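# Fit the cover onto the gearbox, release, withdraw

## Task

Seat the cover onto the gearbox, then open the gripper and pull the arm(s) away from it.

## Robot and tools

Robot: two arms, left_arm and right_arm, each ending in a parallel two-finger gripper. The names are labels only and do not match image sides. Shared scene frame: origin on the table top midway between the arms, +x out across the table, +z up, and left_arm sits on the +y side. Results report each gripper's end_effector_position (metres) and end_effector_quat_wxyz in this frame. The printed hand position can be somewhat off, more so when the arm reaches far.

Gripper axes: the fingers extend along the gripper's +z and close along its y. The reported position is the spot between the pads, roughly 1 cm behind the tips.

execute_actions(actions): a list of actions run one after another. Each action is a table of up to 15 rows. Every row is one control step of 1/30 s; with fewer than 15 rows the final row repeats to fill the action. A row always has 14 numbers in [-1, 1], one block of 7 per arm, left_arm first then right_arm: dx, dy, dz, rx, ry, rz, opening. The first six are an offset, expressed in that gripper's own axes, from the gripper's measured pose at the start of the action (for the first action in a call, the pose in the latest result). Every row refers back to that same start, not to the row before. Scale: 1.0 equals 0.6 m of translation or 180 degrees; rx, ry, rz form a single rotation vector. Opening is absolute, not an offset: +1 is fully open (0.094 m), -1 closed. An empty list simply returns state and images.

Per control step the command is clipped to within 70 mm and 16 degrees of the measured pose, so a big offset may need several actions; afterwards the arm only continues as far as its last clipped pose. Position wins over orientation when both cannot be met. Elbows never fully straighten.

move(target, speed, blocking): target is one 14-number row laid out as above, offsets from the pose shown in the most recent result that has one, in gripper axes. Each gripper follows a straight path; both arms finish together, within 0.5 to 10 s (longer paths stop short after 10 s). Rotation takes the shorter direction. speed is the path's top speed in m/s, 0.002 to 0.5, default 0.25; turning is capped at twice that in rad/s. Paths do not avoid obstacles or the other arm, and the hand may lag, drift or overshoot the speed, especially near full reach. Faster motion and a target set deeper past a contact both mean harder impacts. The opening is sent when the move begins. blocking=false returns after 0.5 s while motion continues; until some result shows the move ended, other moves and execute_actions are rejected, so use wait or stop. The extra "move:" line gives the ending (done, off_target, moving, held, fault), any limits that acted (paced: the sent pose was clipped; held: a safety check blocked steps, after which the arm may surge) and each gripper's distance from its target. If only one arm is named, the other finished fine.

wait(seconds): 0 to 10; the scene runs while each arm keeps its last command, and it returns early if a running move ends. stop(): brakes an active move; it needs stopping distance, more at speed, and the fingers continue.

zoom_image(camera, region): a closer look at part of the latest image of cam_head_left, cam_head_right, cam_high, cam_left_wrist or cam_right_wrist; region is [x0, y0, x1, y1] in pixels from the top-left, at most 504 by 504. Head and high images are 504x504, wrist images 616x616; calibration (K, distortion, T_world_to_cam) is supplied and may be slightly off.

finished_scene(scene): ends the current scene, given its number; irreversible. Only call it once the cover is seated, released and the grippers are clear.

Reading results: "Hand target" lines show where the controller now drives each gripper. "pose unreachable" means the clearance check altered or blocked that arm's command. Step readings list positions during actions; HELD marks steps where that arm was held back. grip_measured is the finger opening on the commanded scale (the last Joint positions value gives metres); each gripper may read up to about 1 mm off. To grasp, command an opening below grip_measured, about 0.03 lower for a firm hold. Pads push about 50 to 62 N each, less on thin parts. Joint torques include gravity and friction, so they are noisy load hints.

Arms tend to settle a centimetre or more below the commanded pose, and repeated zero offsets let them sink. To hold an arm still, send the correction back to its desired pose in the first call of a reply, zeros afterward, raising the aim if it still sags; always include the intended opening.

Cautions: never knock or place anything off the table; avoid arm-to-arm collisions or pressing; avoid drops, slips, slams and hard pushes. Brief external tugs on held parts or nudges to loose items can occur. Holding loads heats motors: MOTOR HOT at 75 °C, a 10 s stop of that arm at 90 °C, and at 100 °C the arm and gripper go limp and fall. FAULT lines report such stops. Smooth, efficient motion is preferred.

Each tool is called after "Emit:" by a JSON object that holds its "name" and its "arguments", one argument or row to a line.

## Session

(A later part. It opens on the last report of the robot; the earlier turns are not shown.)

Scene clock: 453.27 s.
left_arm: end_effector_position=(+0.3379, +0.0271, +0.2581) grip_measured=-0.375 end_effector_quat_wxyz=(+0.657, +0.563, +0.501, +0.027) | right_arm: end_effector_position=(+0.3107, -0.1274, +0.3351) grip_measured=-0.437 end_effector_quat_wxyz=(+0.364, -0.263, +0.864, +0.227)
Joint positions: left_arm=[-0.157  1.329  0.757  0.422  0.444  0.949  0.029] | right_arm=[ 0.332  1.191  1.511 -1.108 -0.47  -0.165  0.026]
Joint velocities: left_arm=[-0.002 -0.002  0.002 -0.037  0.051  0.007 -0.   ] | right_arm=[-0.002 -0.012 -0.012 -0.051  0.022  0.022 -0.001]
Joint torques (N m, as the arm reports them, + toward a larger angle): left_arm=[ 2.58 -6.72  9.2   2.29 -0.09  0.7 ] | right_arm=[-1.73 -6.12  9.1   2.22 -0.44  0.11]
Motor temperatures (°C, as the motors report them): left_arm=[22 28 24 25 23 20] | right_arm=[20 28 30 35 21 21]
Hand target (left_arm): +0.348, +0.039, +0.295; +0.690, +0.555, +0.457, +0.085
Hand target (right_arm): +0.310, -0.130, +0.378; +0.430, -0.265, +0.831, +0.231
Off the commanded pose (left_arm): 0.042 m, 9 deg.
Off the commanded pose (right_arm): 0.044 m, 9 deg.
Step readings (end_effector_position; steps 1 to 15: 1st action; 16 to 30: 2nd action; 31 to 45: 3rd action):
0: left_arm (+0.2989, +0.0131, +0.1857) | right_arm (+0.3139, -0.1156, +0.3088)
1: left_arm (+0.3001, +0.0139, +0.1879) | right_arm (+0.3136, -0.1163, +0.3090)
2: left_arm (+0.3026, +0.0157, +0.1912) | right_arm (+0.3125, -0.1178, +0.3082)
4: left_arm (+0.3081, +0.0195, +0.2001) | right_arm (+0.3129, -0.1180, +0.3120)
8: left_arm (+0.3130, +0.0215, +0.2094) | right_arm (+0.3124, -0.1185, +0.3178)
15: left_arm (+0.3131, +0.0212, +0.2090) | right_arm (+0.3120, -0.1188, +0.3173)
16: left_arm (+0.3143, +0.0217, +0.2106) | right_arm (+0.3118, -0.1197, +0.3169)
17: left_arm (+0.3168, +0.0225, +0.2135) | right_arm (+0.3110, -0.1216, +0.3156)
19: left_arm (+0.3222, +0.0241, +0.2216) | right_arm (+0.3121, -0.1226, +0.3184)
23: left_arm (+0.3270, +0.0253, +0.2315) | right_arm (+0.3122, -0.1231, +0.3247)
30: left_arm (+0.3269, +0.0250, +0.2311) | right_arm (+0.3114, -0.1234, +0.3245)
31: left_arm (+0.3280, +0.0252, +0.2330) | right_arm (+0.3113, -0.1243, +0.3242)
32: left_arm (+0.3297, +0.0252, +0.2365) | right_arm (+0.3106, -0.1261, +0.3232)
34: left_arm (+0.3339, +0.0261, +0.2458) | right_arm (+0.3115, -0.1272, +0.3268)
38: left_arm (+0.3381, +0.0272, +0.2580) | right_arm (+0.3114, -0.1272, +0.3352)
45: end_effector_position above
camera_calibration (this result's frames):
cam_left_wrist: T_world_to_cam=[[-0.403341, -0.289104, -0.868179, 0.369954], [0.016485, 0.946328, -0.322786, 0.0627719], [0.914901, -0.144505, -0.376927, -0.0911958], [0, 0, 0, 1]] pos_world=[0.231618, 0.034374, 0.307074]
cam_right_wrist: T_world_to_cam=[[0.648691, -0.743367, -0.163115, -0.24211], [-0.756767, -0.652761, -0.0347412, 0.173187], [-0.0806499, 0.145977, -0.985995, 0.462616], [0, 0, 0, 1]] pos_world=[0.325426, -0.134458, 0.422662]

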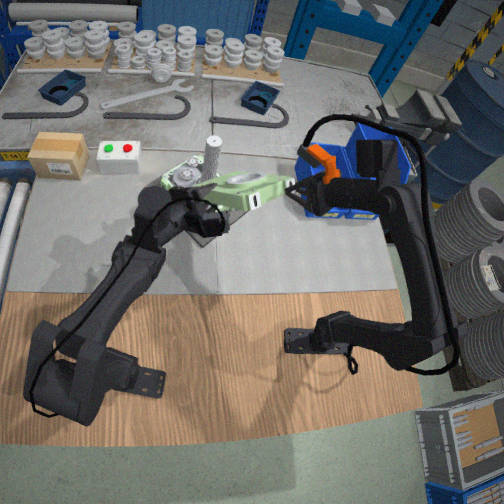

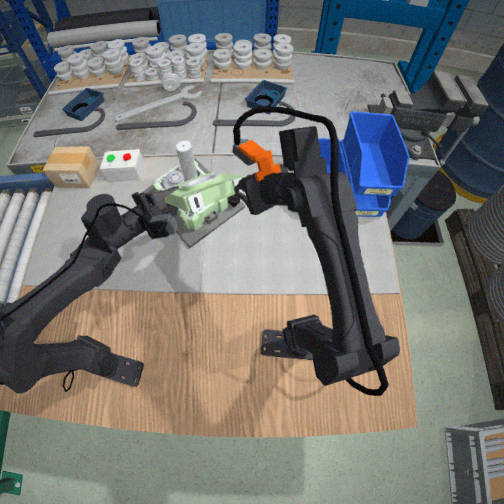

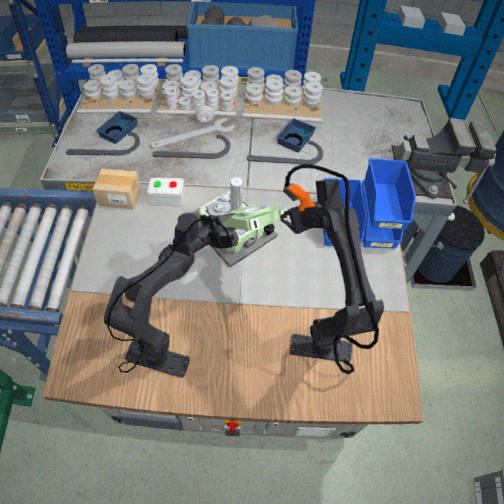

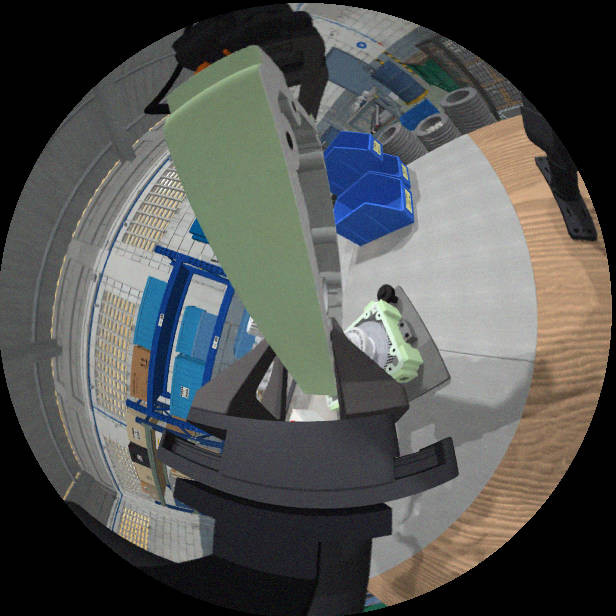

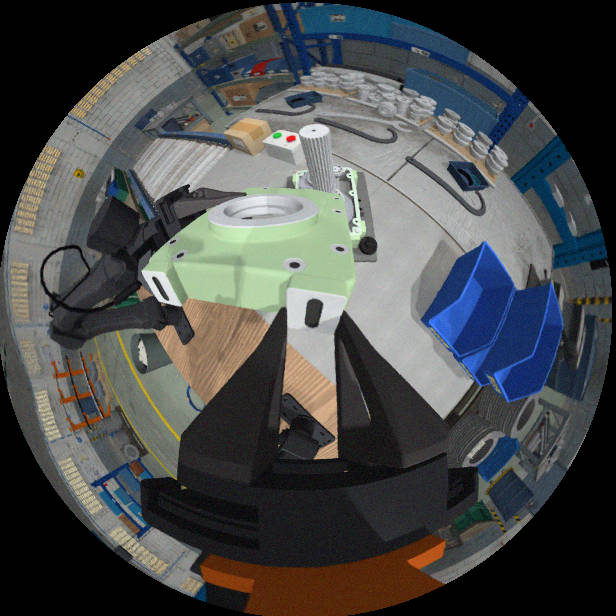

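Emit:
{"name": "execute_actions", "arguments": {
  "actions": [
    [[-0.045,0.10,0,-0.04,-0.03,0.1,-0.7,-0.06,0.012,-0.05,0.03,-0.055,-0.035,-0.6]],
    [[-0.035,0.105,0,-0.045,-0.022,0.1,-0.7,-0.06,0.012,-0.05,0.03,-0.055,-0.035,-0.6]],
    [[-0.025,0.11,0,-0.048,-0.015,0.1,-0.7,-0.06,0.01,-0.05,0.03,-0.055,-0.035,-0.6]]
  ]
}}

Scene clock: 457.97 s.
left_arm: end_effector_position=(+0.3550, +0.0225, +0.3334) grip_measured=-0.375 end_effector_quat_wxyz=(+0.685, +0.638, +0.316, +0.157) | right_arm: end_effector_position=(+0.2891, -0.1328, +0.3603) grip_measured=-0.437 end_effector_quat_wxyz=(+0.426, -0.246, +0.859, +0.141)
Joint positions: left_arm=[-0.104  1.377  0.974  0.388  0.585  1.345  0.029] | right_arm=[ 0.531  1.069  1.511 -1.088 -0.138 -0.064  0.026]
Joint velocities: left_arm=[-0.002  0.017  0.007  0.022  0.066 -0.051  0.001] | right_arm=[-0.002 -0.002  0.002 -0.051 -0.022 -0.037  0.001]
Joint torques (N m, as the arm reports them, + toward a larger angle): left_arm=[ 1.31 -6.51  9.74  2.29 -0.15  0.89] | right_arm=[ 0.85 -4.3   7.66  2.74  0.18 -0.5 ]
Motor temperatures (°C, as the motors report them): left_arm=[22 28 24 26 23 20] | right_arm=[20 28 30 36 21 21]
Hand target (left_arm): +0.359, +0.030, +0.373; +0.703, +0.623, +0.254, +0.231
Hand target (right_arm): +0.291, -0.133, +0.400; +0.497, -0.263, +0.817, +0.129
Off the commanded pose (left_arm): 0.042 m, 12 deg.
Off the commanded pose (right_arm): 0.040 m, 10 deg.
Step readings (end_effector_position; steps 1 to 15: 1st action; 16 to 30: 2nd action; 31 to 45: 3rd action):
0: left_arm (+0.3377, +0.0270, +0.2577) | right_arm (+0.3104, -0.1275, +0.3348)
1: left_arm (+0.3381, +0.0266, +0.2593) | right_arm (+0.3101, -0.1278, +0.3351)
2: left_arm (+0.3399, +0.0268, +0.2612) | right_arm (+0.3090, -0.1280, +0.3351)
4: left_arm (+0.3428, +0.0270, +0.2703) | right_arm (+0.3071, -0.1284, +0.3392)
8: left_arm (+0.3447, +0.0273, +0.2829) | right_arm (+0.3037, -0.1290, +0.3453)
15: left_arm (+0.3466, +0.0265, +0.2822) | right_arm (+0.3038, -0.1297, +0.3447)
16: left_arm (+0.3471, +0.0262, +0.2845) | right_arm (+0.3032, -0.1296, +0.3448)
17: left_arm (+0.3488, +0.0263, +0.2865) | right_arm (+0.3019, -0.1295, +0.3445)
19: left_arm (+0.3504, +0.0262, +0.2955) | right_arm (+0.2996, -0.1300, +0.3481)
23: left_arm (+0.3508, +0.0253, +0.3076) | right_arm (+0.2961, -0.1311, +0.3532)
30: left_arm (+0.3523, +0.0246, +0.3076) | right_arm (+0.2963, -0.1318, +0.3526)
31: left_arm (+0.3526, +0.0242, +0.3097) | right_arm (+0.2957, -0.1316, +0.3527)
32: left_arm (+0.3538, +0.0241, +0.3119) | right_arm (+0.2943, -0.1313, +0.3523)
34: left_arm (+0.3546, +0.0240, +0.3208) | right_arm (+0.2921, -0.1314, +0.3556)
38: left_arm (+0.3541, +0.0229, +0.3331) | right_arm (+0.2891, -0.1325, +0.3605)
45: end_effector_position above
camera_calibration (this result's frames):
cam_left_wrist: T_world_to_cam=[[-0.0263435, -0.0645762, -0.997565, 0.345137], [0.212665, 0.974706, -0.0687125, -0.0638729], [0.97677, -0.213957, -0.0119441, -0.221152], [0, 0, 0, 1]] pos_world=[0.23869, 0.0372281, 0.337266]
cam_right_wrist: T_world_to_cam=[[0.569108, -0.82222, 0.00840313, -0.277247], [-0.818374, -0.56738, -0.0913492, 0.20381], [0.0798768, 0.0451107, -0.995783, 0.430202], [0, 0, 0, 1]] pos_world=[0.290213, -0.131726, 0.449336]

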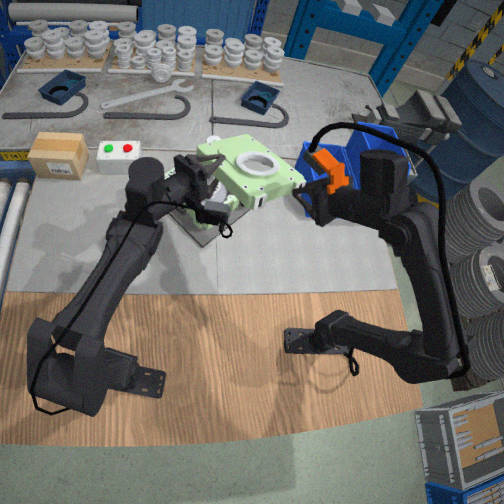

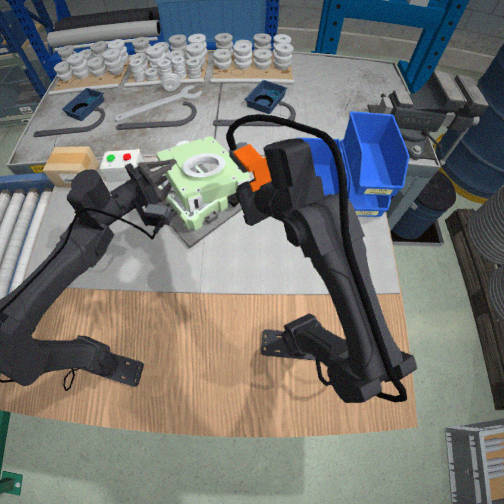

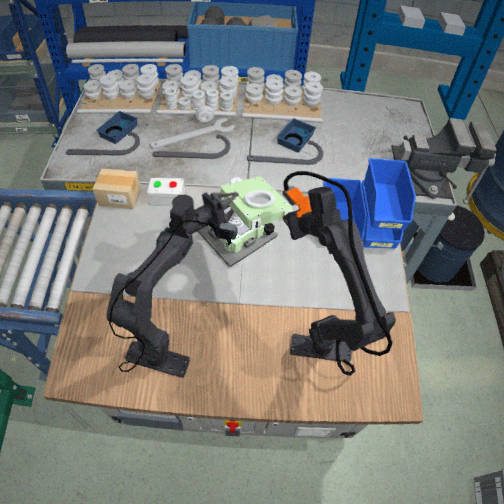

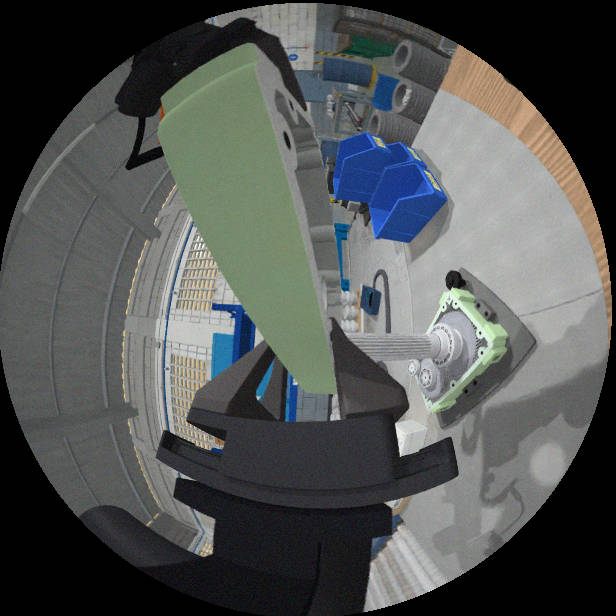

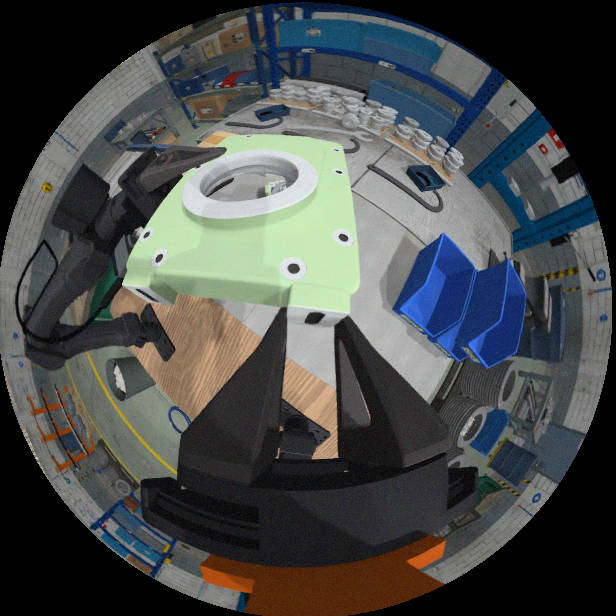

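Emit:
{"name": "execute_actions", "arguments": {
  "actions": [
    [[0.045,0.1,0.009,-0.035,0.02,0.085,-0.7,-0.09,-0.01,0.009,0.004,-0.05,-0.037,-0.6]],
    [[0.05,0.09,0.009,-0.035,0.02,0.075,-0.7,-0.09,-0.01,0.009,0.004,-0.05,-0.037,-0.6]],
    [[0.054,0.075,0.009,-0.035,0.02,0.06,-0.7,-0.09,-0.01,0.009,0.004,-0.05,-0.037,-0.6]]
  ]
}}

Scene clock: 466.03 s.
left_arm: end_effector_position=(+0.4242, +0.0548, +0.3521) grip_measured=-0.375 end_effector_quat_wxyz=(+0.660, +0.660, +0.256, +0.251) | right_arm: end_effector_position=(+0.3633, -0.1038, +0.3461) grip_measured=-0.437 end_effector_quat_wxyz=(+0.433, -0.256, +0.854, +0.134)
Joint positions: left_arm=[0.024 1.579 1.221 0.356 0.663 1.566 0.029] | right_arm=[ 0.515  1.285  1.545 -0.897 -0.145 -0.098  0.026]
Joint velocities: left_arm=[ 0.007 -0.007  0.007 -0.022  0.037  0.022  0.001] | right_arm=[ 0.012 -0.002  0.007 -0.051 -0.051  0.037 -0.001]
Joint torques (N m, as the arm reports them, + toward a larger angle): left_arm=[ 0.49 -9.81 10.27  2.28 -0.54  0.72] | right_arm=[ 0.05 -5.49  9.45  2.71 -0.01 -0.82]
Motor temperatures (°C, as the motors report them): left_arm=[22 28 25 27 23 21] | right_arm=[20 27 30 37 21 21]
Hand target (left_arm): +0.426, +0.064, +0.400; +0.667, +0.633, +0.205, +0.336
Hand target (right_arm): +0.369, -0.102, +0.393; +0.509, -0.287, +0.803, +0.118
Off the commanded pose (left_arm): 0.050 m, 12 deg.
Off the commanded pose (right_arm): 0.049 m, 11 deg.
Step readings (end_effector_position; steps 1 to 15: 1st action; 16 to 30: 2nd action; 31 to 45: 3rd action):
0: left_arm (+0.3551, +0.0223, +0.3336) | right_arm (+0.2892, -0.1329, +0.3602)
1: left_arm (+0.3568, +0.0231, +0.3349) | right_arm (+0.2903, -0.1323, +0.3592)
2: left_arm (+0.3606, +0.0241, +0.3375) | right_arm (+0.2926, -0.1312, +0.3584)
4: left_arm (+0.3698, +0.0284, +0.3440) | right_arm (+0.3028, -0.1278, +0.3589)
8: left_arm (+0.3794, +0.0344, +0.3476) | right_arm (+0.3145, -0.1229, +0.3575)
15: left_arm (+0.3801, +0.0339, +0.3482) | right_arm (+0.3151, -0.1232, +0.3572)
16: left_arm (+0.3815, +0.0346, +0.3492) | right_arm (+0.3164, -0.1227, +0.3564)
17: left_arm (+0.3848, +0.0353, +0.3514) | right_arm (+0.3189, -0.1217, +0.3562)
19: left_arm (+0.3932, +0.0392, +0.3557) | right_arm (+0.3286, -0.1184, +0.3566)
23: left_arm (+0.4020, +0.0447, +0.3562) | right_arm (+0.3394, -0.1135, +0.3539)
30: left_arm (+0.4026, +0.0444, +0.3566) | right_arm (+0.3402, -0.1137, +0.3533)
31: left_arm (+0.4039, +0.0450, +0.3568) | right_arm (+0.3414, -0.1132, +0.3528)
32: left_arm (+0.4072, +0.0461, +0.3579) | right_arm (+0.3441, -0.1122, +0.3530)
34: left_arm (+0.4151, +0.0498, +0.3592) | right_arm (+0.3530, -0.1088, +0.3531)
38: left_arm (+0.4234, +0.0549, +0.3534) | right_arm (+0.3626, -0.1039, +0.3472)
45: end_effector_position above
camera_calibration (this result's frames):
cam_left_wrist: T_world_to_cam=[[0.151873, 0.0781815, -0.985303, 0.279956], [0.162732, 0.981285, 0.102946, -0.148356], [0.974912, -0.175975, 0.136308, -0.335109], [0, 0, 0, 1]] pos_world=[0.308326, 0.0647214, 0.336792]
cam_right_wrist: T_world_to_cam=[[0.577562, -0.815655, 0.0336061, -0.306634], [-0.809976, -0.577702, -0.10099, 0.278866], [0.101787, 0.0311077, -0.99432, 0.398982], [0, 0, 0, 1]] pos_world=[0.362364, -0.101418, 0.435183]

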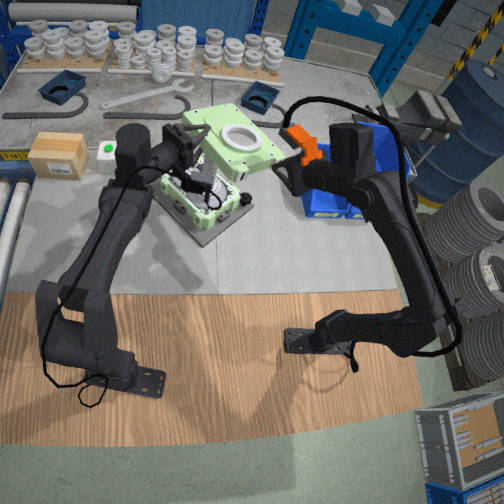

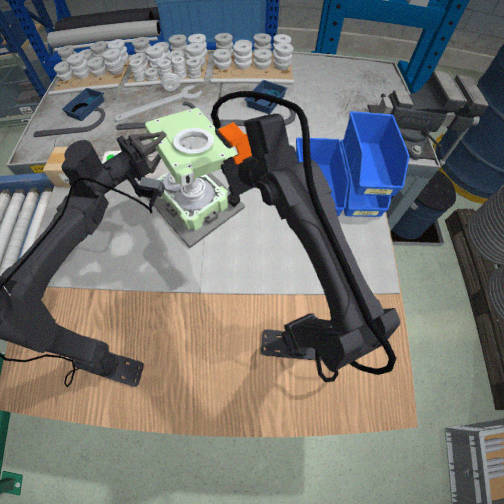

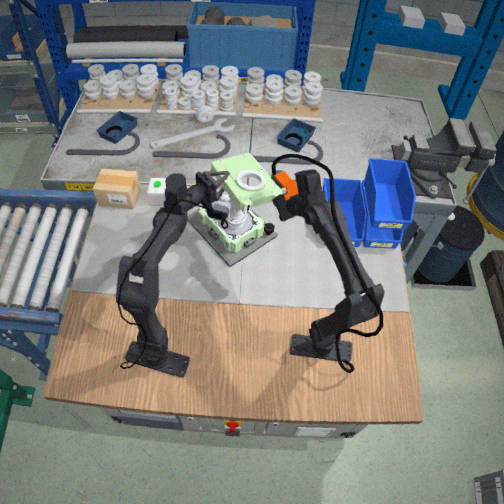

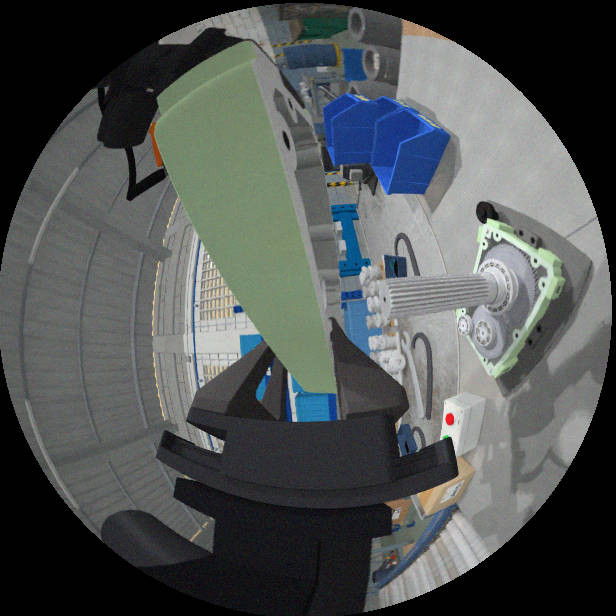

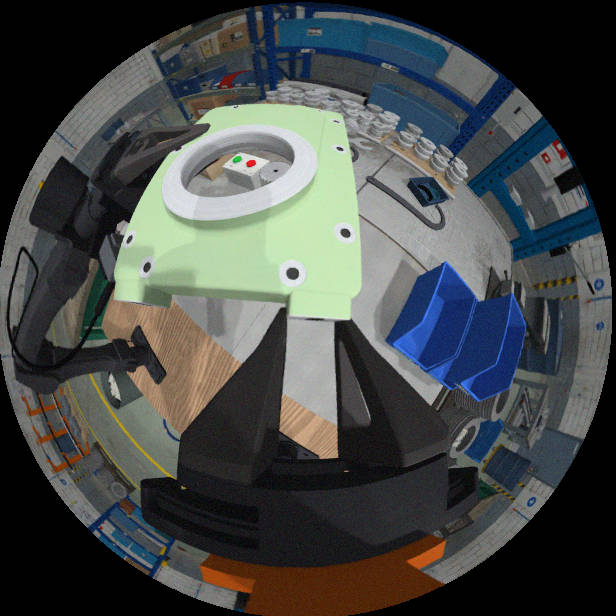

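Emit:
{"name": "execute_actions", "arguments": {
  "actions": [
    [[0.049,0.087,-0.005,-0.035,0.035,0.06,-0.7,-0.106,-0.012,-0.004,-0.008,-0.055,-0.046,-0.6]],
    [[0.049,0.087,-0.005,-0.035,0.035,0.06,-0.7,-0.106,-0.012,-0.004,-0.008,-0.055,-0.046,-0.6]],
    [[0.049,0.087,-0.005,-0.035,0.035,0.06,-0.7,-0.106,-0.012,-0.004,-0.008,-0.055,-0.046,-0.6]]
  ]
}}

Scene clock: 473.17 s.
left_arm: end_effector_position=(+0.4610, +0.0931, +0.3706) grip_measured=-0.375 end_effector_quat_wxyz=(+0.630, +0.643, +0.277, +0.335) | right_arm: end_effector_position=(+0.4286, -0.0746, +0.3529) grip_measured=-0.437 end_effector_quat_wxyz=(+0.435, -0.321, +0.823, +0.173)
Joint positions: left_arm=[0.081 1.63  1.324 0.328 0.558 1.642 0.029] | right_arm=[ 0.439  1.556  1.778 -0.86  -0.341 -0.235  0.026]
Joint velocities: left_arm=[ 0.007 -0.012 -0.022 -0.037 -0.051  0.022 -0.   ] | right_arm=[-0.012 -0.012 -0.002 -0.066  0.051  0.051 -0.   ]
Joint torques (N m, as the arm reports them, + toward a larger angle): left_arm=[  0.53 -10.41  10.22   2.22  -0.47   0.77] | right_arm=[-0.41 -8.37 10.16  2.77 -0.31 -0.6 ]
Motor temperatures (°C, as the motors report them): left_arm=[22 29 26 28 23 21] | right_arm=[20 28 30 38 21 21]
Hand target (left_arm): +0.459, +0.103, +0.418; +0.629, +0.617, +0.227, +0.415
Hand target (right_arm): +0.433, -0.072, +0.405; +0.512, -0.348, +0.769, +0.159
Off the commanded pose (left_arm): 0.050 m, 11 deg.
Off the commanded pose (right_arm): 0.054 m, 12 deg.
Step readings (end_effector_position; steps 1 to 15: 1st action; 16 to 30: 2nd action; 31 to 45: 3rd action):
0: left_arm (+0.4242, +0.0548, +0.3521) | right_arm (+0.3633, -0.1038, +0.3461)
1: left_arm (+0.4247, +0.0556, +0.3528) | right_arm (+0.3645, -0.1037, +0.3465)
2: left_arm (+0.4260, +0.0566, +0.3542) | right_arm (+0.3677, -0.1035, +0.3480)
4: left_arm (+0.4307, +0.0611, +0.3588) | right_arm (+0.3755, -0.1001, +0.3499)
8: left_arm (+0.4361, +0.0671, +0.3613) | right_arm (+0.3843, -0.0951, +0.3510)
15: left_arm (+0.4373, +0.0673, +0.3596) | right_arm (+0.3856, -0.0953, +0.3501)
16: left_arm (+0.4376, +0.0677, +0.3603) | right_arm (+0.3866, -0.0949, +0.3502)
17: left_arm (+0.4390, +0.0690, +0.3615) | right_arm (+0.3898, -0.0944, +0.3515)
19: left_arm (+0.4433, +0.0735, +0.3657) | right_arm (+0.3976, -0.0907, +0.3531)
23: left_arm (+0.4485, +0.0798, +0.3673) | right_arm (+0.4062, -0.0854, +0.3532)
30: left_arm (+0.4497, +0.0800, +0.3656) | right_arm (+0.4074, -0.0855, +0.3522)
31: left_arm (+0.4500, +0.0805, +0.3664) | right_arm (+0.4084, -0.0851, +0.3523)
32: left_arm (+0.4513, +0.0818, +0.3673) | right_arm (+0.4116, -0.0844, +0.3535)
34: left_arm (+0.4552, +0.0866, +0.3715) | right_arm (+0.4192, -0.0803, +0.3548)
38: left_arm (+0.4599, +0.0928, +0.3724) | right_arm (+0.4272, -0.0746, +0.3543)
45: end_effector_position above
camera_calibration (this result's frames):
cam_left_wrist: T_world_to_cam=[[0.208304, 0.15699, -0.965383, 0.248858], [-0.00758708, 0.987264, 0.158911, -0.136624], [0.978035, -0.0257774, 0.206842, -0.408368], [0, 0, 0, 1]] pos_world=[0.346523, 0.0852892, 0.346422]
cam_right_wrist: T_world_to_cam=[[0.699518, -0.713784, 0.034468, -0.365721], [-0.704573, -0.696942, -0.133594, 0.306691], [0.11938, 0.0691662, -0.990437, 0.392098], [0, 0, 0, 1]] pos_world=[0.425106, -0.0744196, 0.441926]

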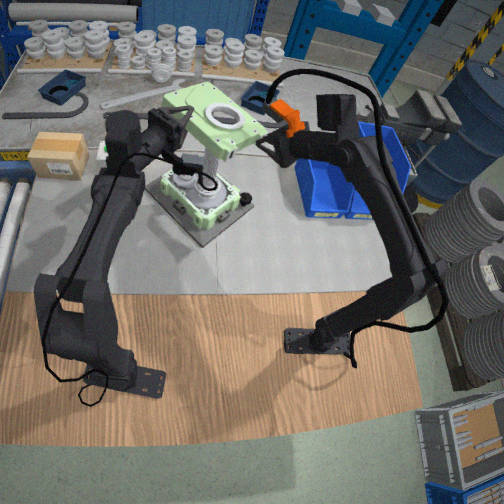

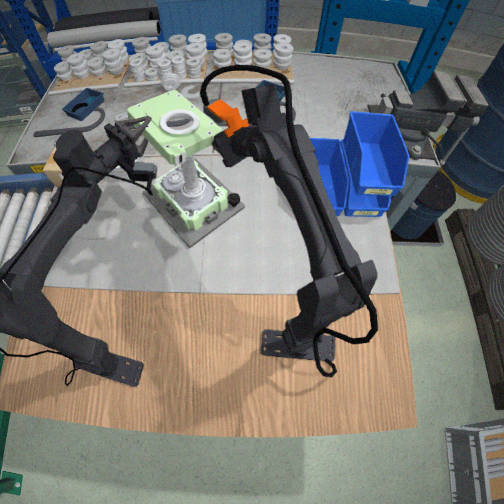

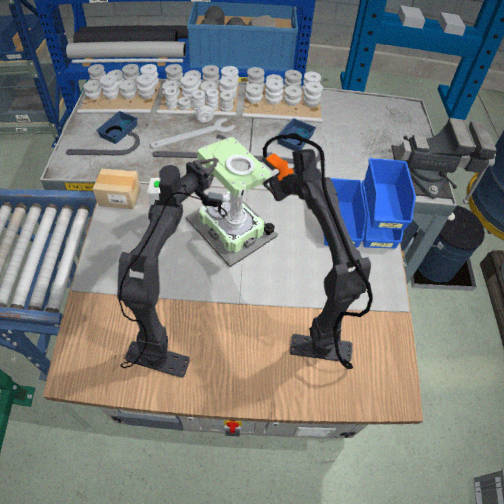

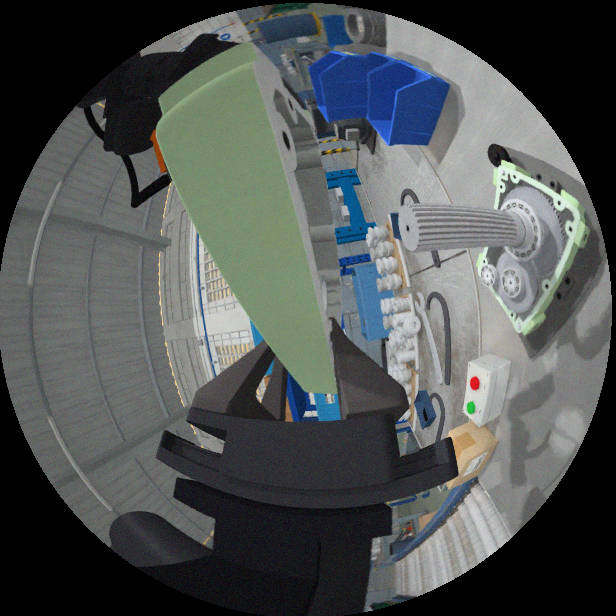

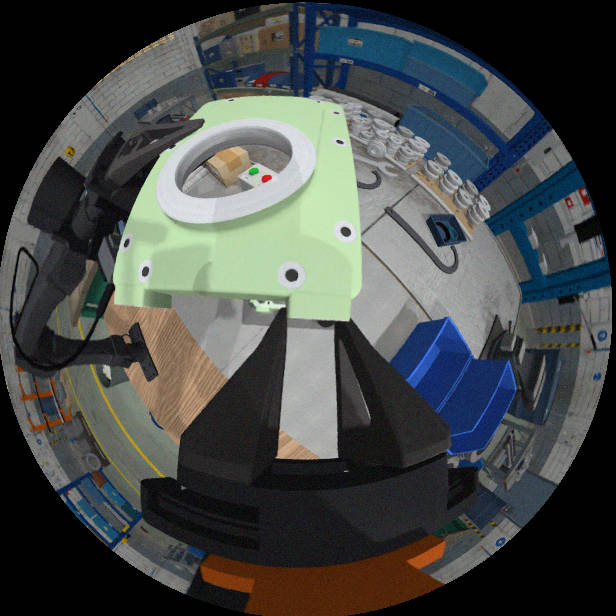

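Emit:
{"name": "execute_actions", "arguments": {
  "actions": [
    [[0.032,0.055,0,-0.033,0.022,0.045,-0.7,-0.081,-0.01,-0.014,0.002,-0.055,-0.038,-0.6]],
    [[0.032,0.055,0,-0.033,0.022,0.045,-0.7,-0.081,-0.01,-0.014,0.002,-0.055,-0.038,-0.6]]
  ]
}}

Scene clock: 481.43 s.
left_arm: end_effector_position=(+0.4725, +0.0964, +0.3545) grip_measured=-0.375 end_effector_quat_wxyz=(+0.623, +0.646, +0.290, +0.333) | right_arm: end_effector_position=(+0.4423, -0.0718, +0.3378) grip_measured=-0.437 end_effector_quat_wxyz=(+0.424, -0.324, +0.826, +0.182)
Joint positions: left_arm=[0.086 1.669 1.324 0.342 0.547 1.642 0.029] | right_arm=[ 0.423  1.605  1.778 -0.837 -0.374 -0.246  0.026]
Joint velocities: left_arm=[ 0.002  0.022 -0.012 -0.022 -0.051 -0.051  0.   ] | right_arm=[-0.007 -0.012  0.017  0.007  0.022 -0.007 -0.001]
Joint torques (N m, as the arm reports them, + toward a larger angle): left_arm=[  1.05 -10.67   8.56   2.45  -0.47   0.76] | right_arm=[-0.31 -9.41  8.68  3.13 -0.37 -0.52]
Motor temperatures (°C, as the motors report them): left_arm=[22 29 26 29 23 21] | right_arm=[20 28 31 39 21 21]
Hand target (left_arm): +0.473, +0.108, +0.396; +0.622, +0.620, +0.243, +0.412
Hand target (right_arm): +0.449, -0.067, +0.390; +0.507, -0.353, +0.767, +0.172
Off the commanded pose (left_arm): 0.044 m, 11 deg.
Off the commanded pose (right_arm): 0.055 m, 13 deg.
Step readings (end_effector_position; steps 1 to 15: 1st action; 16 to 30: 2nd action):
0: left_arm (+0.4610, +0.0931, +0.3706) | right_arm (+0.4285, -0.0746, +0.3529)
1: left_arm (+0.4614, +0.0930, +0.3699) | right_arm (+0.4290, -0.0745, +0.3525)
2: left_arm (+0.4619, +0.0933, +0.3698) | right_arm (+0.4298, -0.0744, +0.3525)
4: left_arm (+0.4636, +0.0937, +0.3677) | right_arm (+0.4320, -0.0739, +0.3505)
8: left_arm (+0.4664, +0.0946, +0.3630) | right_arm (+0.4349, -0.0733, +0.3459)
15: left_arm (+0.4668, +0.0946, +0.3626) | right_arm (+0.4355, -0.0732, +0.3456)
16: left_arm (+0.4672, +0.0946, +0.3619) | right_arm (+0.4358, -0.0732, +0.3450)
17: left_arm (+0.4677, +0.0948, +0.3618) | right_arm (+0.4368, -0.0731, +0.3448)
19: left_arm (+0.4693, +0.0955, +0.3599) | right_arm (+0.4389, -0.0726, +0.3429)
23: left_arm (+0.4721, +0.0964, +0.3549) | right_arm (+0.4417, -0.0718, +0.3382)
30: end_effector_position above
camera_calibration (this result's frames):
cam_left_wrist: T_world_to_cam=[[0.181771, 0.162896, -0.969755, 0.243938], [-0.0201991, 0.986594, 0.161938, -0.132321], [0.983133, -0.0098474, 0.182624, -0.411539], [0, 0, 0, 1]] pos_world=[0.357584, 0.086758, 0.333144]
cam_right_wrist: T_world_to_cam=[[0.711433, -0.702613, 0.0141052, -0.370361], [-0.696515, -0.707643, -0.118778, 0.306935], [0.0934364, 0.0746781, -0.992821, 0.387994], [0, 0, 0, 1]] pos_world=[0.441019, -0.0719947, 0.426889]

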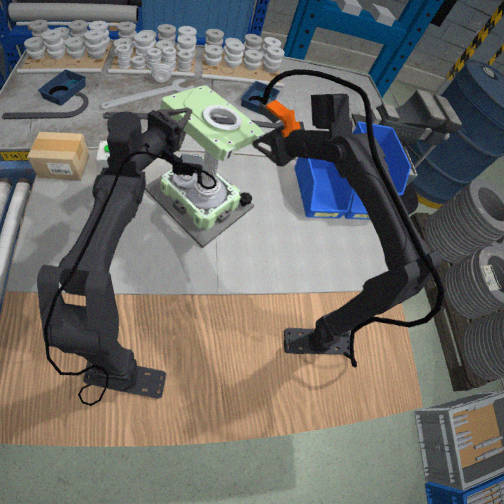

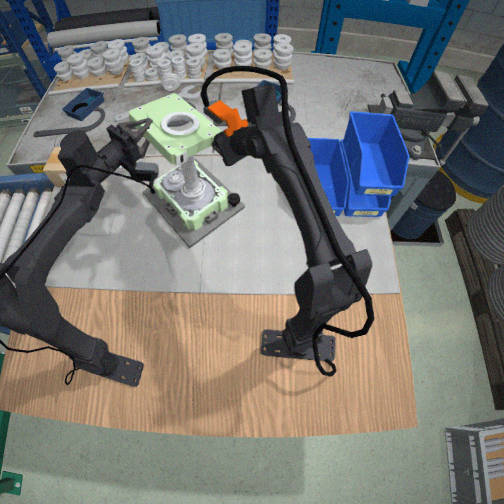

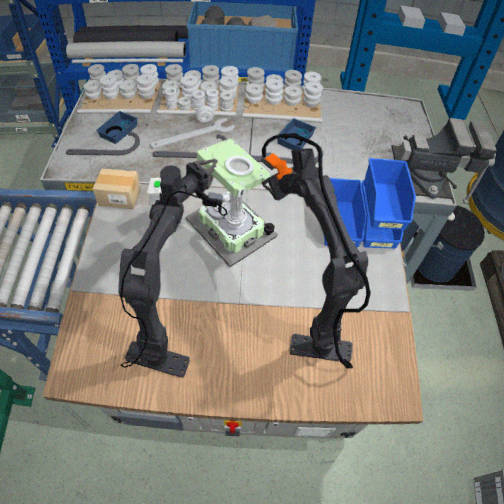

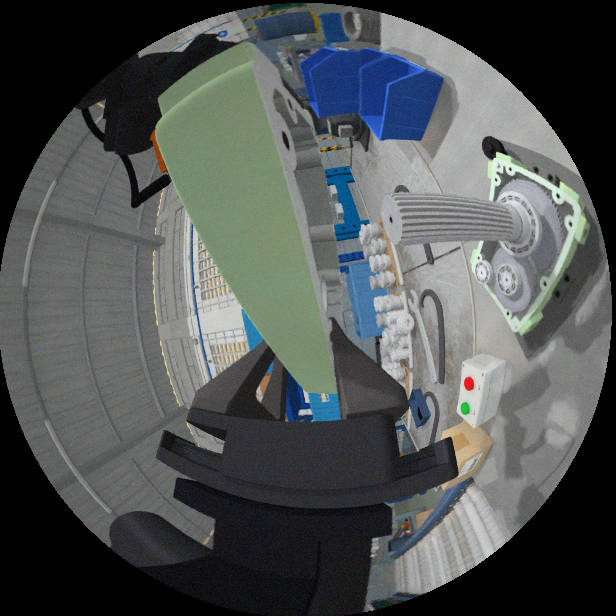

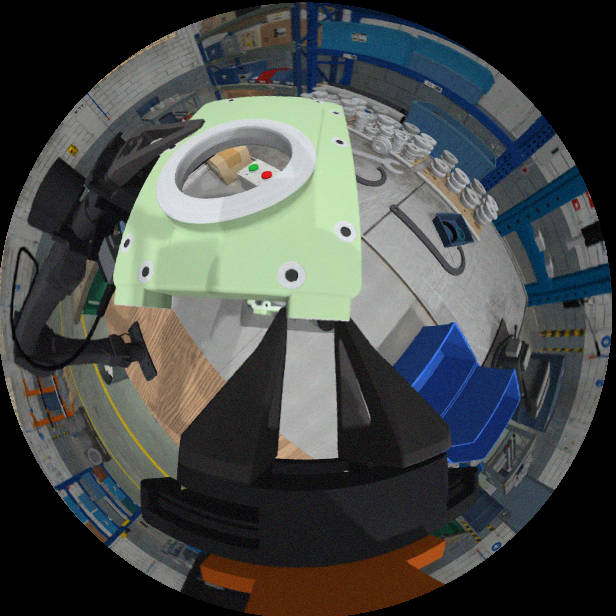

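Two more similar, slightly more +y.

Emit:
{"name": "execute_actions", "arguments": {
  "actions": [
    [[0.036,0.05,-0.003,-0.033,0.02,0.04,-0.7,-0.085,-0.006,-0.012,0.002,-0.062,-0.038,-0.6]],
    [[0.036,0.05,-0.003,-0.033,0.02,0.04,-0.7,-0.085,-0.006,-0.012,0.002,-0.062,-0.038,-0.6]]
  ]
}}

Scene clock: 484.90 s.
left_arm: end_effector_position=(+0.4841, +0.1056, +0.3435) grip_measured=-0.375 end_effector_quat_wxyz=(+0.624, +0.641, +0.301, +0.332) | right_arm: end_effector_position=(+0.4563, -0.0634, +0.3298) grip_measured=-0.437 end_effector_quat_wxyz=(+0.430, -0.331, +0.818, +0.191)
Joint positions: left_arm=[0.108 1.708 1.324 0.383 0.552 1.623 0.029] | right_arm=[ 0.422  1.644  1.766 -0.771 -0.397 -0.253  0.026]
Joint velocities: left_arm=[-0.017 -0.012  0.007  0.051  0.007 -0.022 -0.   ] | right_arm=[-0.007  0.002 -0.012  0.007  0.037 -0.007  0.001]
Joint torques (N m, as the arm reports them, + toward a larger angle): left_arm=[  1.15 -10.77   8.09   2.39  -0.41   0.66] | right_arm=[ -0.33 -10.27   7.58   3.22  -0.46  -0.39]
Motor temperatures (°C, as the motors report them): left_arm=[22 30 26 29 23 21] | right_arm=[20 29 31 40 21 21]
Hand target (left_arm): +0.485, +0.118, +0.381; +0.623, +0.618, +0.258, +0.405
Hand target (right_arm): +0.463, -0.058, +0.381; +0.514, -0.356, +0.758, +0.185
Off the commanded pose (left_arm): 0.040 m, 10 deg.
Off the commanded pose (right_arm): 0.054 m, 12 deg.
Step readings (end_effector_position; steps 1 to 15: 1st action; 16 to 30: 2nd action):
0: left_arm (+0.4725, +0.0964, +0.3545) | right_arm (+0.4423, -0.0718, +0.3379)
1: left_arm (+0.4730, +0.0969, +0.3540) | right_arm (+0.4427, -0.0716, +0.3379)
2: left_arm (+0.4737, +0.0976, +0.3540) | right_arm (+0.4436, -0.0710, +0.3385)
4: left_arm (+0.4754, +0.0995, +0.3532) | right_arm (+0.4458, -0.0694, +0.3383)
8: left_arm (+0.4778, +0.1012, +0.3499) | right_arm (+0.4488, -0.0677, +0.3355)
15: left_arm (+0.4783, +0.1014, +0.3496) | right_arm (+0.4495, -0.0674, +0.3351)
16: left_arm (+0.4787, +0.1018, +0.3495) | right_arm (+0.4497, -0.0672, +0.3351)
17: left_arm (+0.4793, +0.1024, +0.3495) | right_arm (+0.4505, -0.0667, +0.3353)
19: left_arm (+0.4810, +0.1041, +0.3486) | right_arm (+0.4528, -0.0653, +0.3350)
23: left_arm (+0.4834, +0.1057, +0.3451) | right_arm (+0.4556, -0.0637, +0.3314)
30: end_effector_position above
camera_calibration (this result's frames):
cam_left_wrist: T_world_to_cam=[[0.168825, 0.150803, -0.974042, 0.238695], [-0.0340102, 0.988529, 0.147151, -0.12782], [0.985059, 0.00828467, 0.172017, -0.420029], [0, 0, 0, 1]] pos_world=[0.369109, 0.093838, 0.323559]
cam_right_wrist: T_world_to_cam=[[0.726239, -0.687274, 0.0152138, -0.380488], [-0.679047, -0.720642, -0.139893, 0.319923], [0.107108, 0.0912645, -0.99005, 0.371951], [0, 0, 0, 1]] pos_world=[0.453729, -0.0648959, 0.418794]

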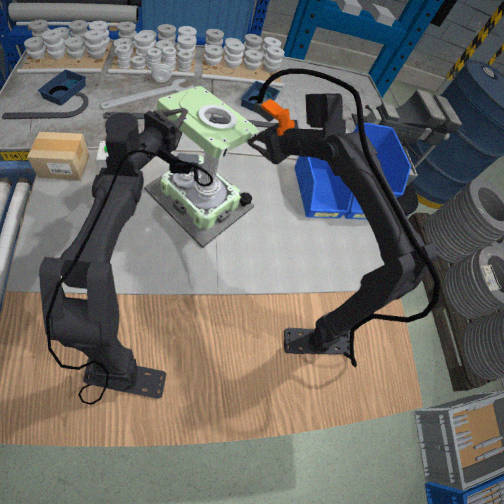

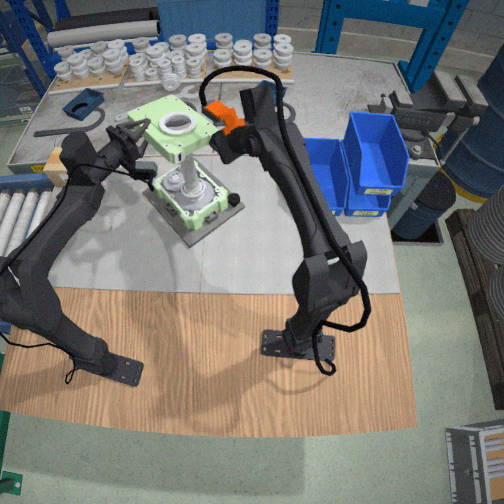

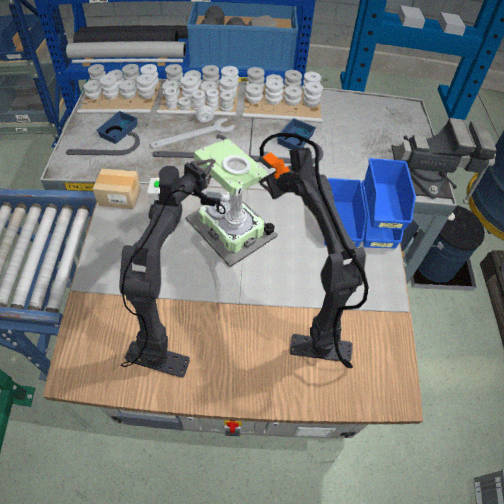

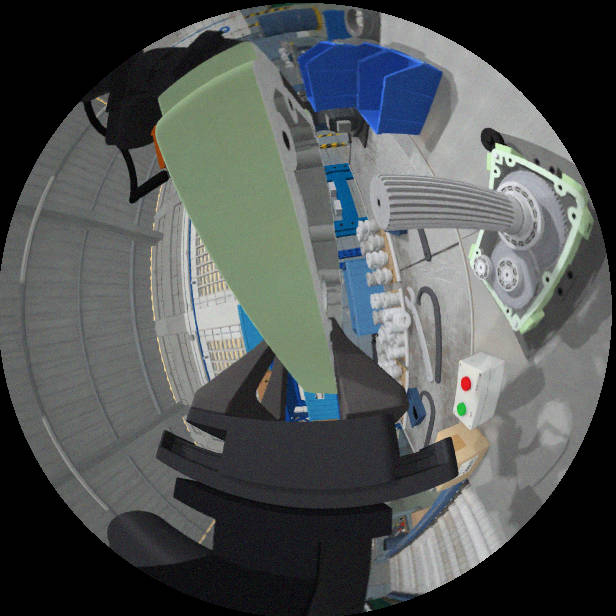

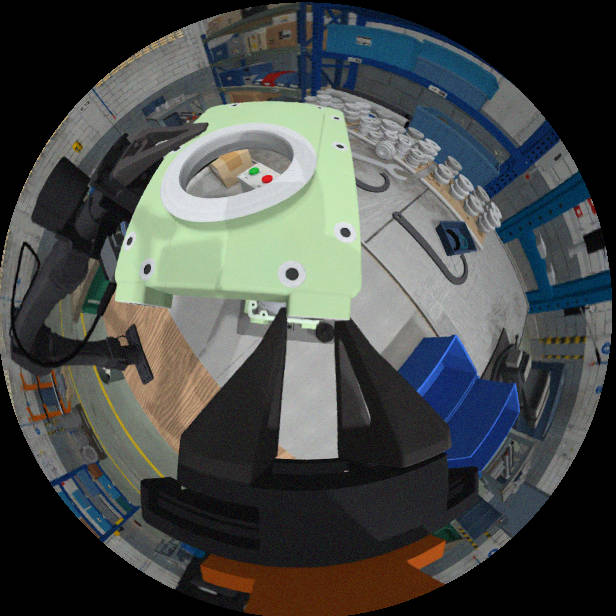

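Emit:
{"name": "execute_actions", "arguments": {
  "actions": [
    [[0.017,0.033,-0.011,-0.033,0.017,0.04,-0.7,-0.056,-0.002,-0.021,0.004,-0.06,-0.036,-0.6]],
    [[0.017,0.033,-0.011,-0.033,0.017,0.04,-0.7,-0.056,-0.002,-0.021,0.004,-0.06,-0.036,-0.6]]
  ]
}}

Scene clock: 489.47 s.
left_arm: end_effector_position=(+0.4777, +0.1069, +0.2896) grip_measured=-0.375 end_effector_quat_wxyz=(+0.611, +0.653, +0.320, +0.314) | right_arm: end_effector_position=(+0.4507, -0.0620, +0.2759) grip_measured=-0.437 end_effector_quat_wxyz=(+0.410, -0.328, +0.825, +0.208)
Joint positions: left_arm=[0.108 1.718 1.175 0.476 0.55  1.626 0.029] | right_arm=[ 0.417  1.603  1.526 -0.611 -0.43  -0.238  0.026]
Joint velocities: left_arm=[-0.012 -0.002  0.022  0.081  0.081  0.007  0.001] | right_arm=[ 0.007 -0.007  0.007  0.037  0.037 -0.022 -0.   ]
Joint torques (N m, as the arm reports them, + toward a larger angle): left_arm=[  0.84 -11.95   7.87   2.5   -0.34   0.59] | right_arm=[ -0.66 -12.76   7.62   3.03  -0.37  -0.47]
Motor temperatures (°C, as the motors report them): left_arm=[22 30 26 30 23 21] | right_arm=[20 30 31 41 21 21]
Hand target (left_arm): +0.478, +0.118, +0.335; +0.618, +0.626, +0.271, +0.392
Hand target (right_arm): +0.455, -0.061, +0.337; +0.504, -0.354, +0.763, +0.196
Off the commanded pose (left_arm): 0.048 m, 11 deg.
Off the commanded pose (right_arm): 0.062 m, 14 deg.
Step readings (end_effector_position; steps 1 to 15: 1st action; 16 to 30: 2nd action):
0: left_arm (+0.4842, +0.1060, +0.3437) | right_arm (+0.4565, -0.0633, +0.3300)
1: left_arm (+0.4841, +0.1062, +0.3426) | right_arm (+0.4568, -0.0631, +0.3281)
2: left_arm (+0.4836, +0.1062, +0.3410) | right_arm (+0.4565, -0.0629, +0.3258)
4: left_arm (+0.4826, +0.1063, +0.3329) | right_arm (+0.4558, -0.0633, +0.3178)
8: left_arm (+0.4818, +0.1064, +0.3170) | right_arm (+0.4542, -0.0629, +0.3028)
15: left_arm (+0.4815, +0.1064, +0.3156) | right_arm (+0.4537, -0.0626, +0.3024)
16: left_arm (+0.4813, +0.1066, +0.3151) | right_arm (+0.4541, -0.0627, +0.3014)
17: left_arm (+0.4807, +0.1066, +0.3143) | right_arm (+0.4538, -0.0626, +0.2998)
19: left_arm (+0.4794, +0.1067, +0.3072) | right_arm (+0.4528, -0.0627, +0.2923)
23: left_arm (+0.4779, +0.1068, +0.2914) | right_arm (+0.4503, -0.0625, +0.2778)
30: end_effector_position above
camera_calibration (this result's frames):
cam_left_wrist: T_world_to_cam=[[0.106239, 0.159432, -0.981476, 0.218161], [-0.0272606, 0.987158, 0.157404, -0.12746], [0.993967, 0.0100332, 0.109221, -0.390708], [0, 0, 0, 1]] pos_world=[0.361699, 0.094961, 0.276855]
cam_right_wrist: T_world_to_cam=[[0.73418, -0.678104, -0.0339758, -0.364066], [-0.676859, -0.727068, -0.11504, 0.301347], [0.0533063, 0.107457, -0.99278, 0.345108], [0, 0, 0, 1]] pos_world=[0.452863, -0.0648593, 0.364913]

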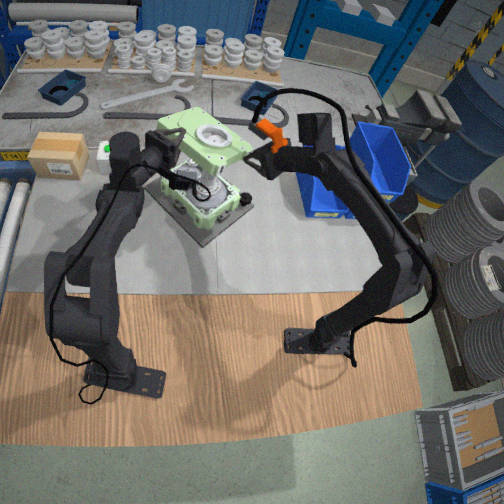

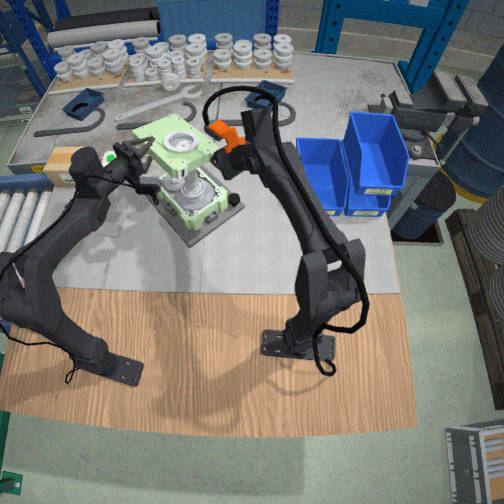

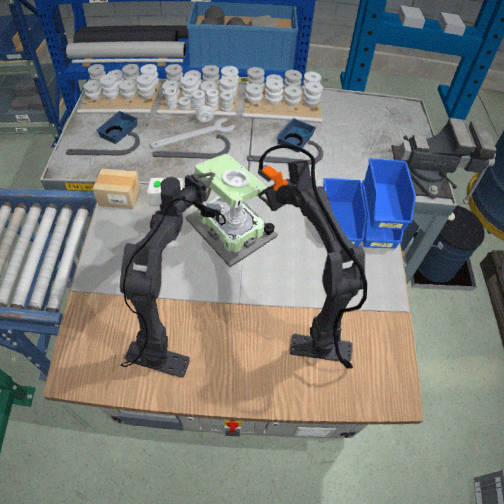

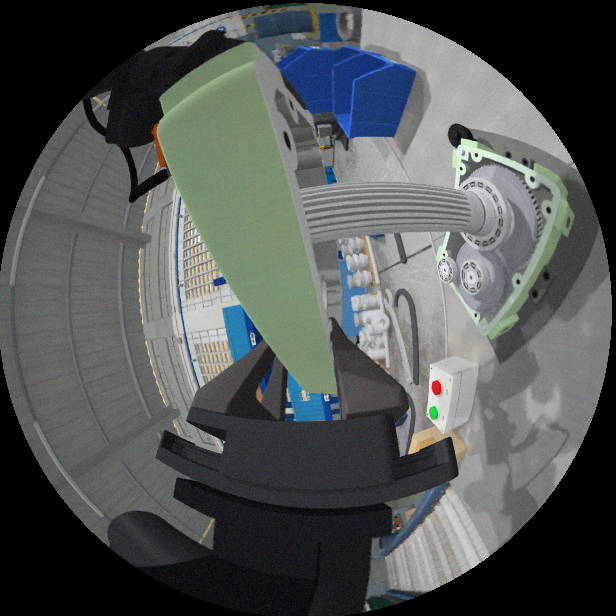

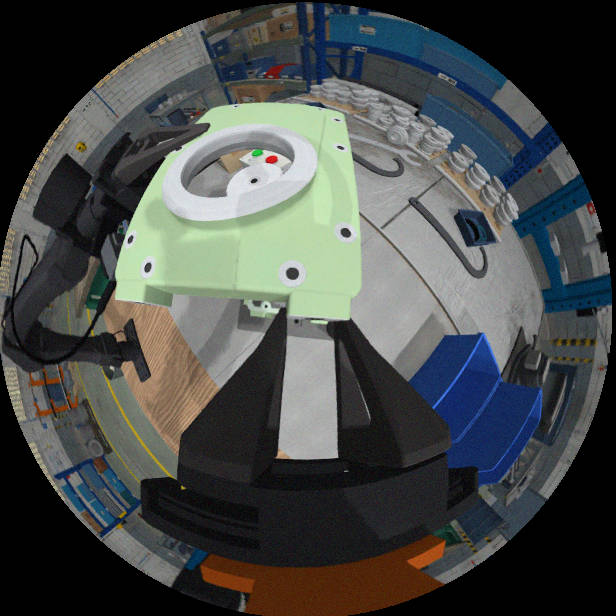

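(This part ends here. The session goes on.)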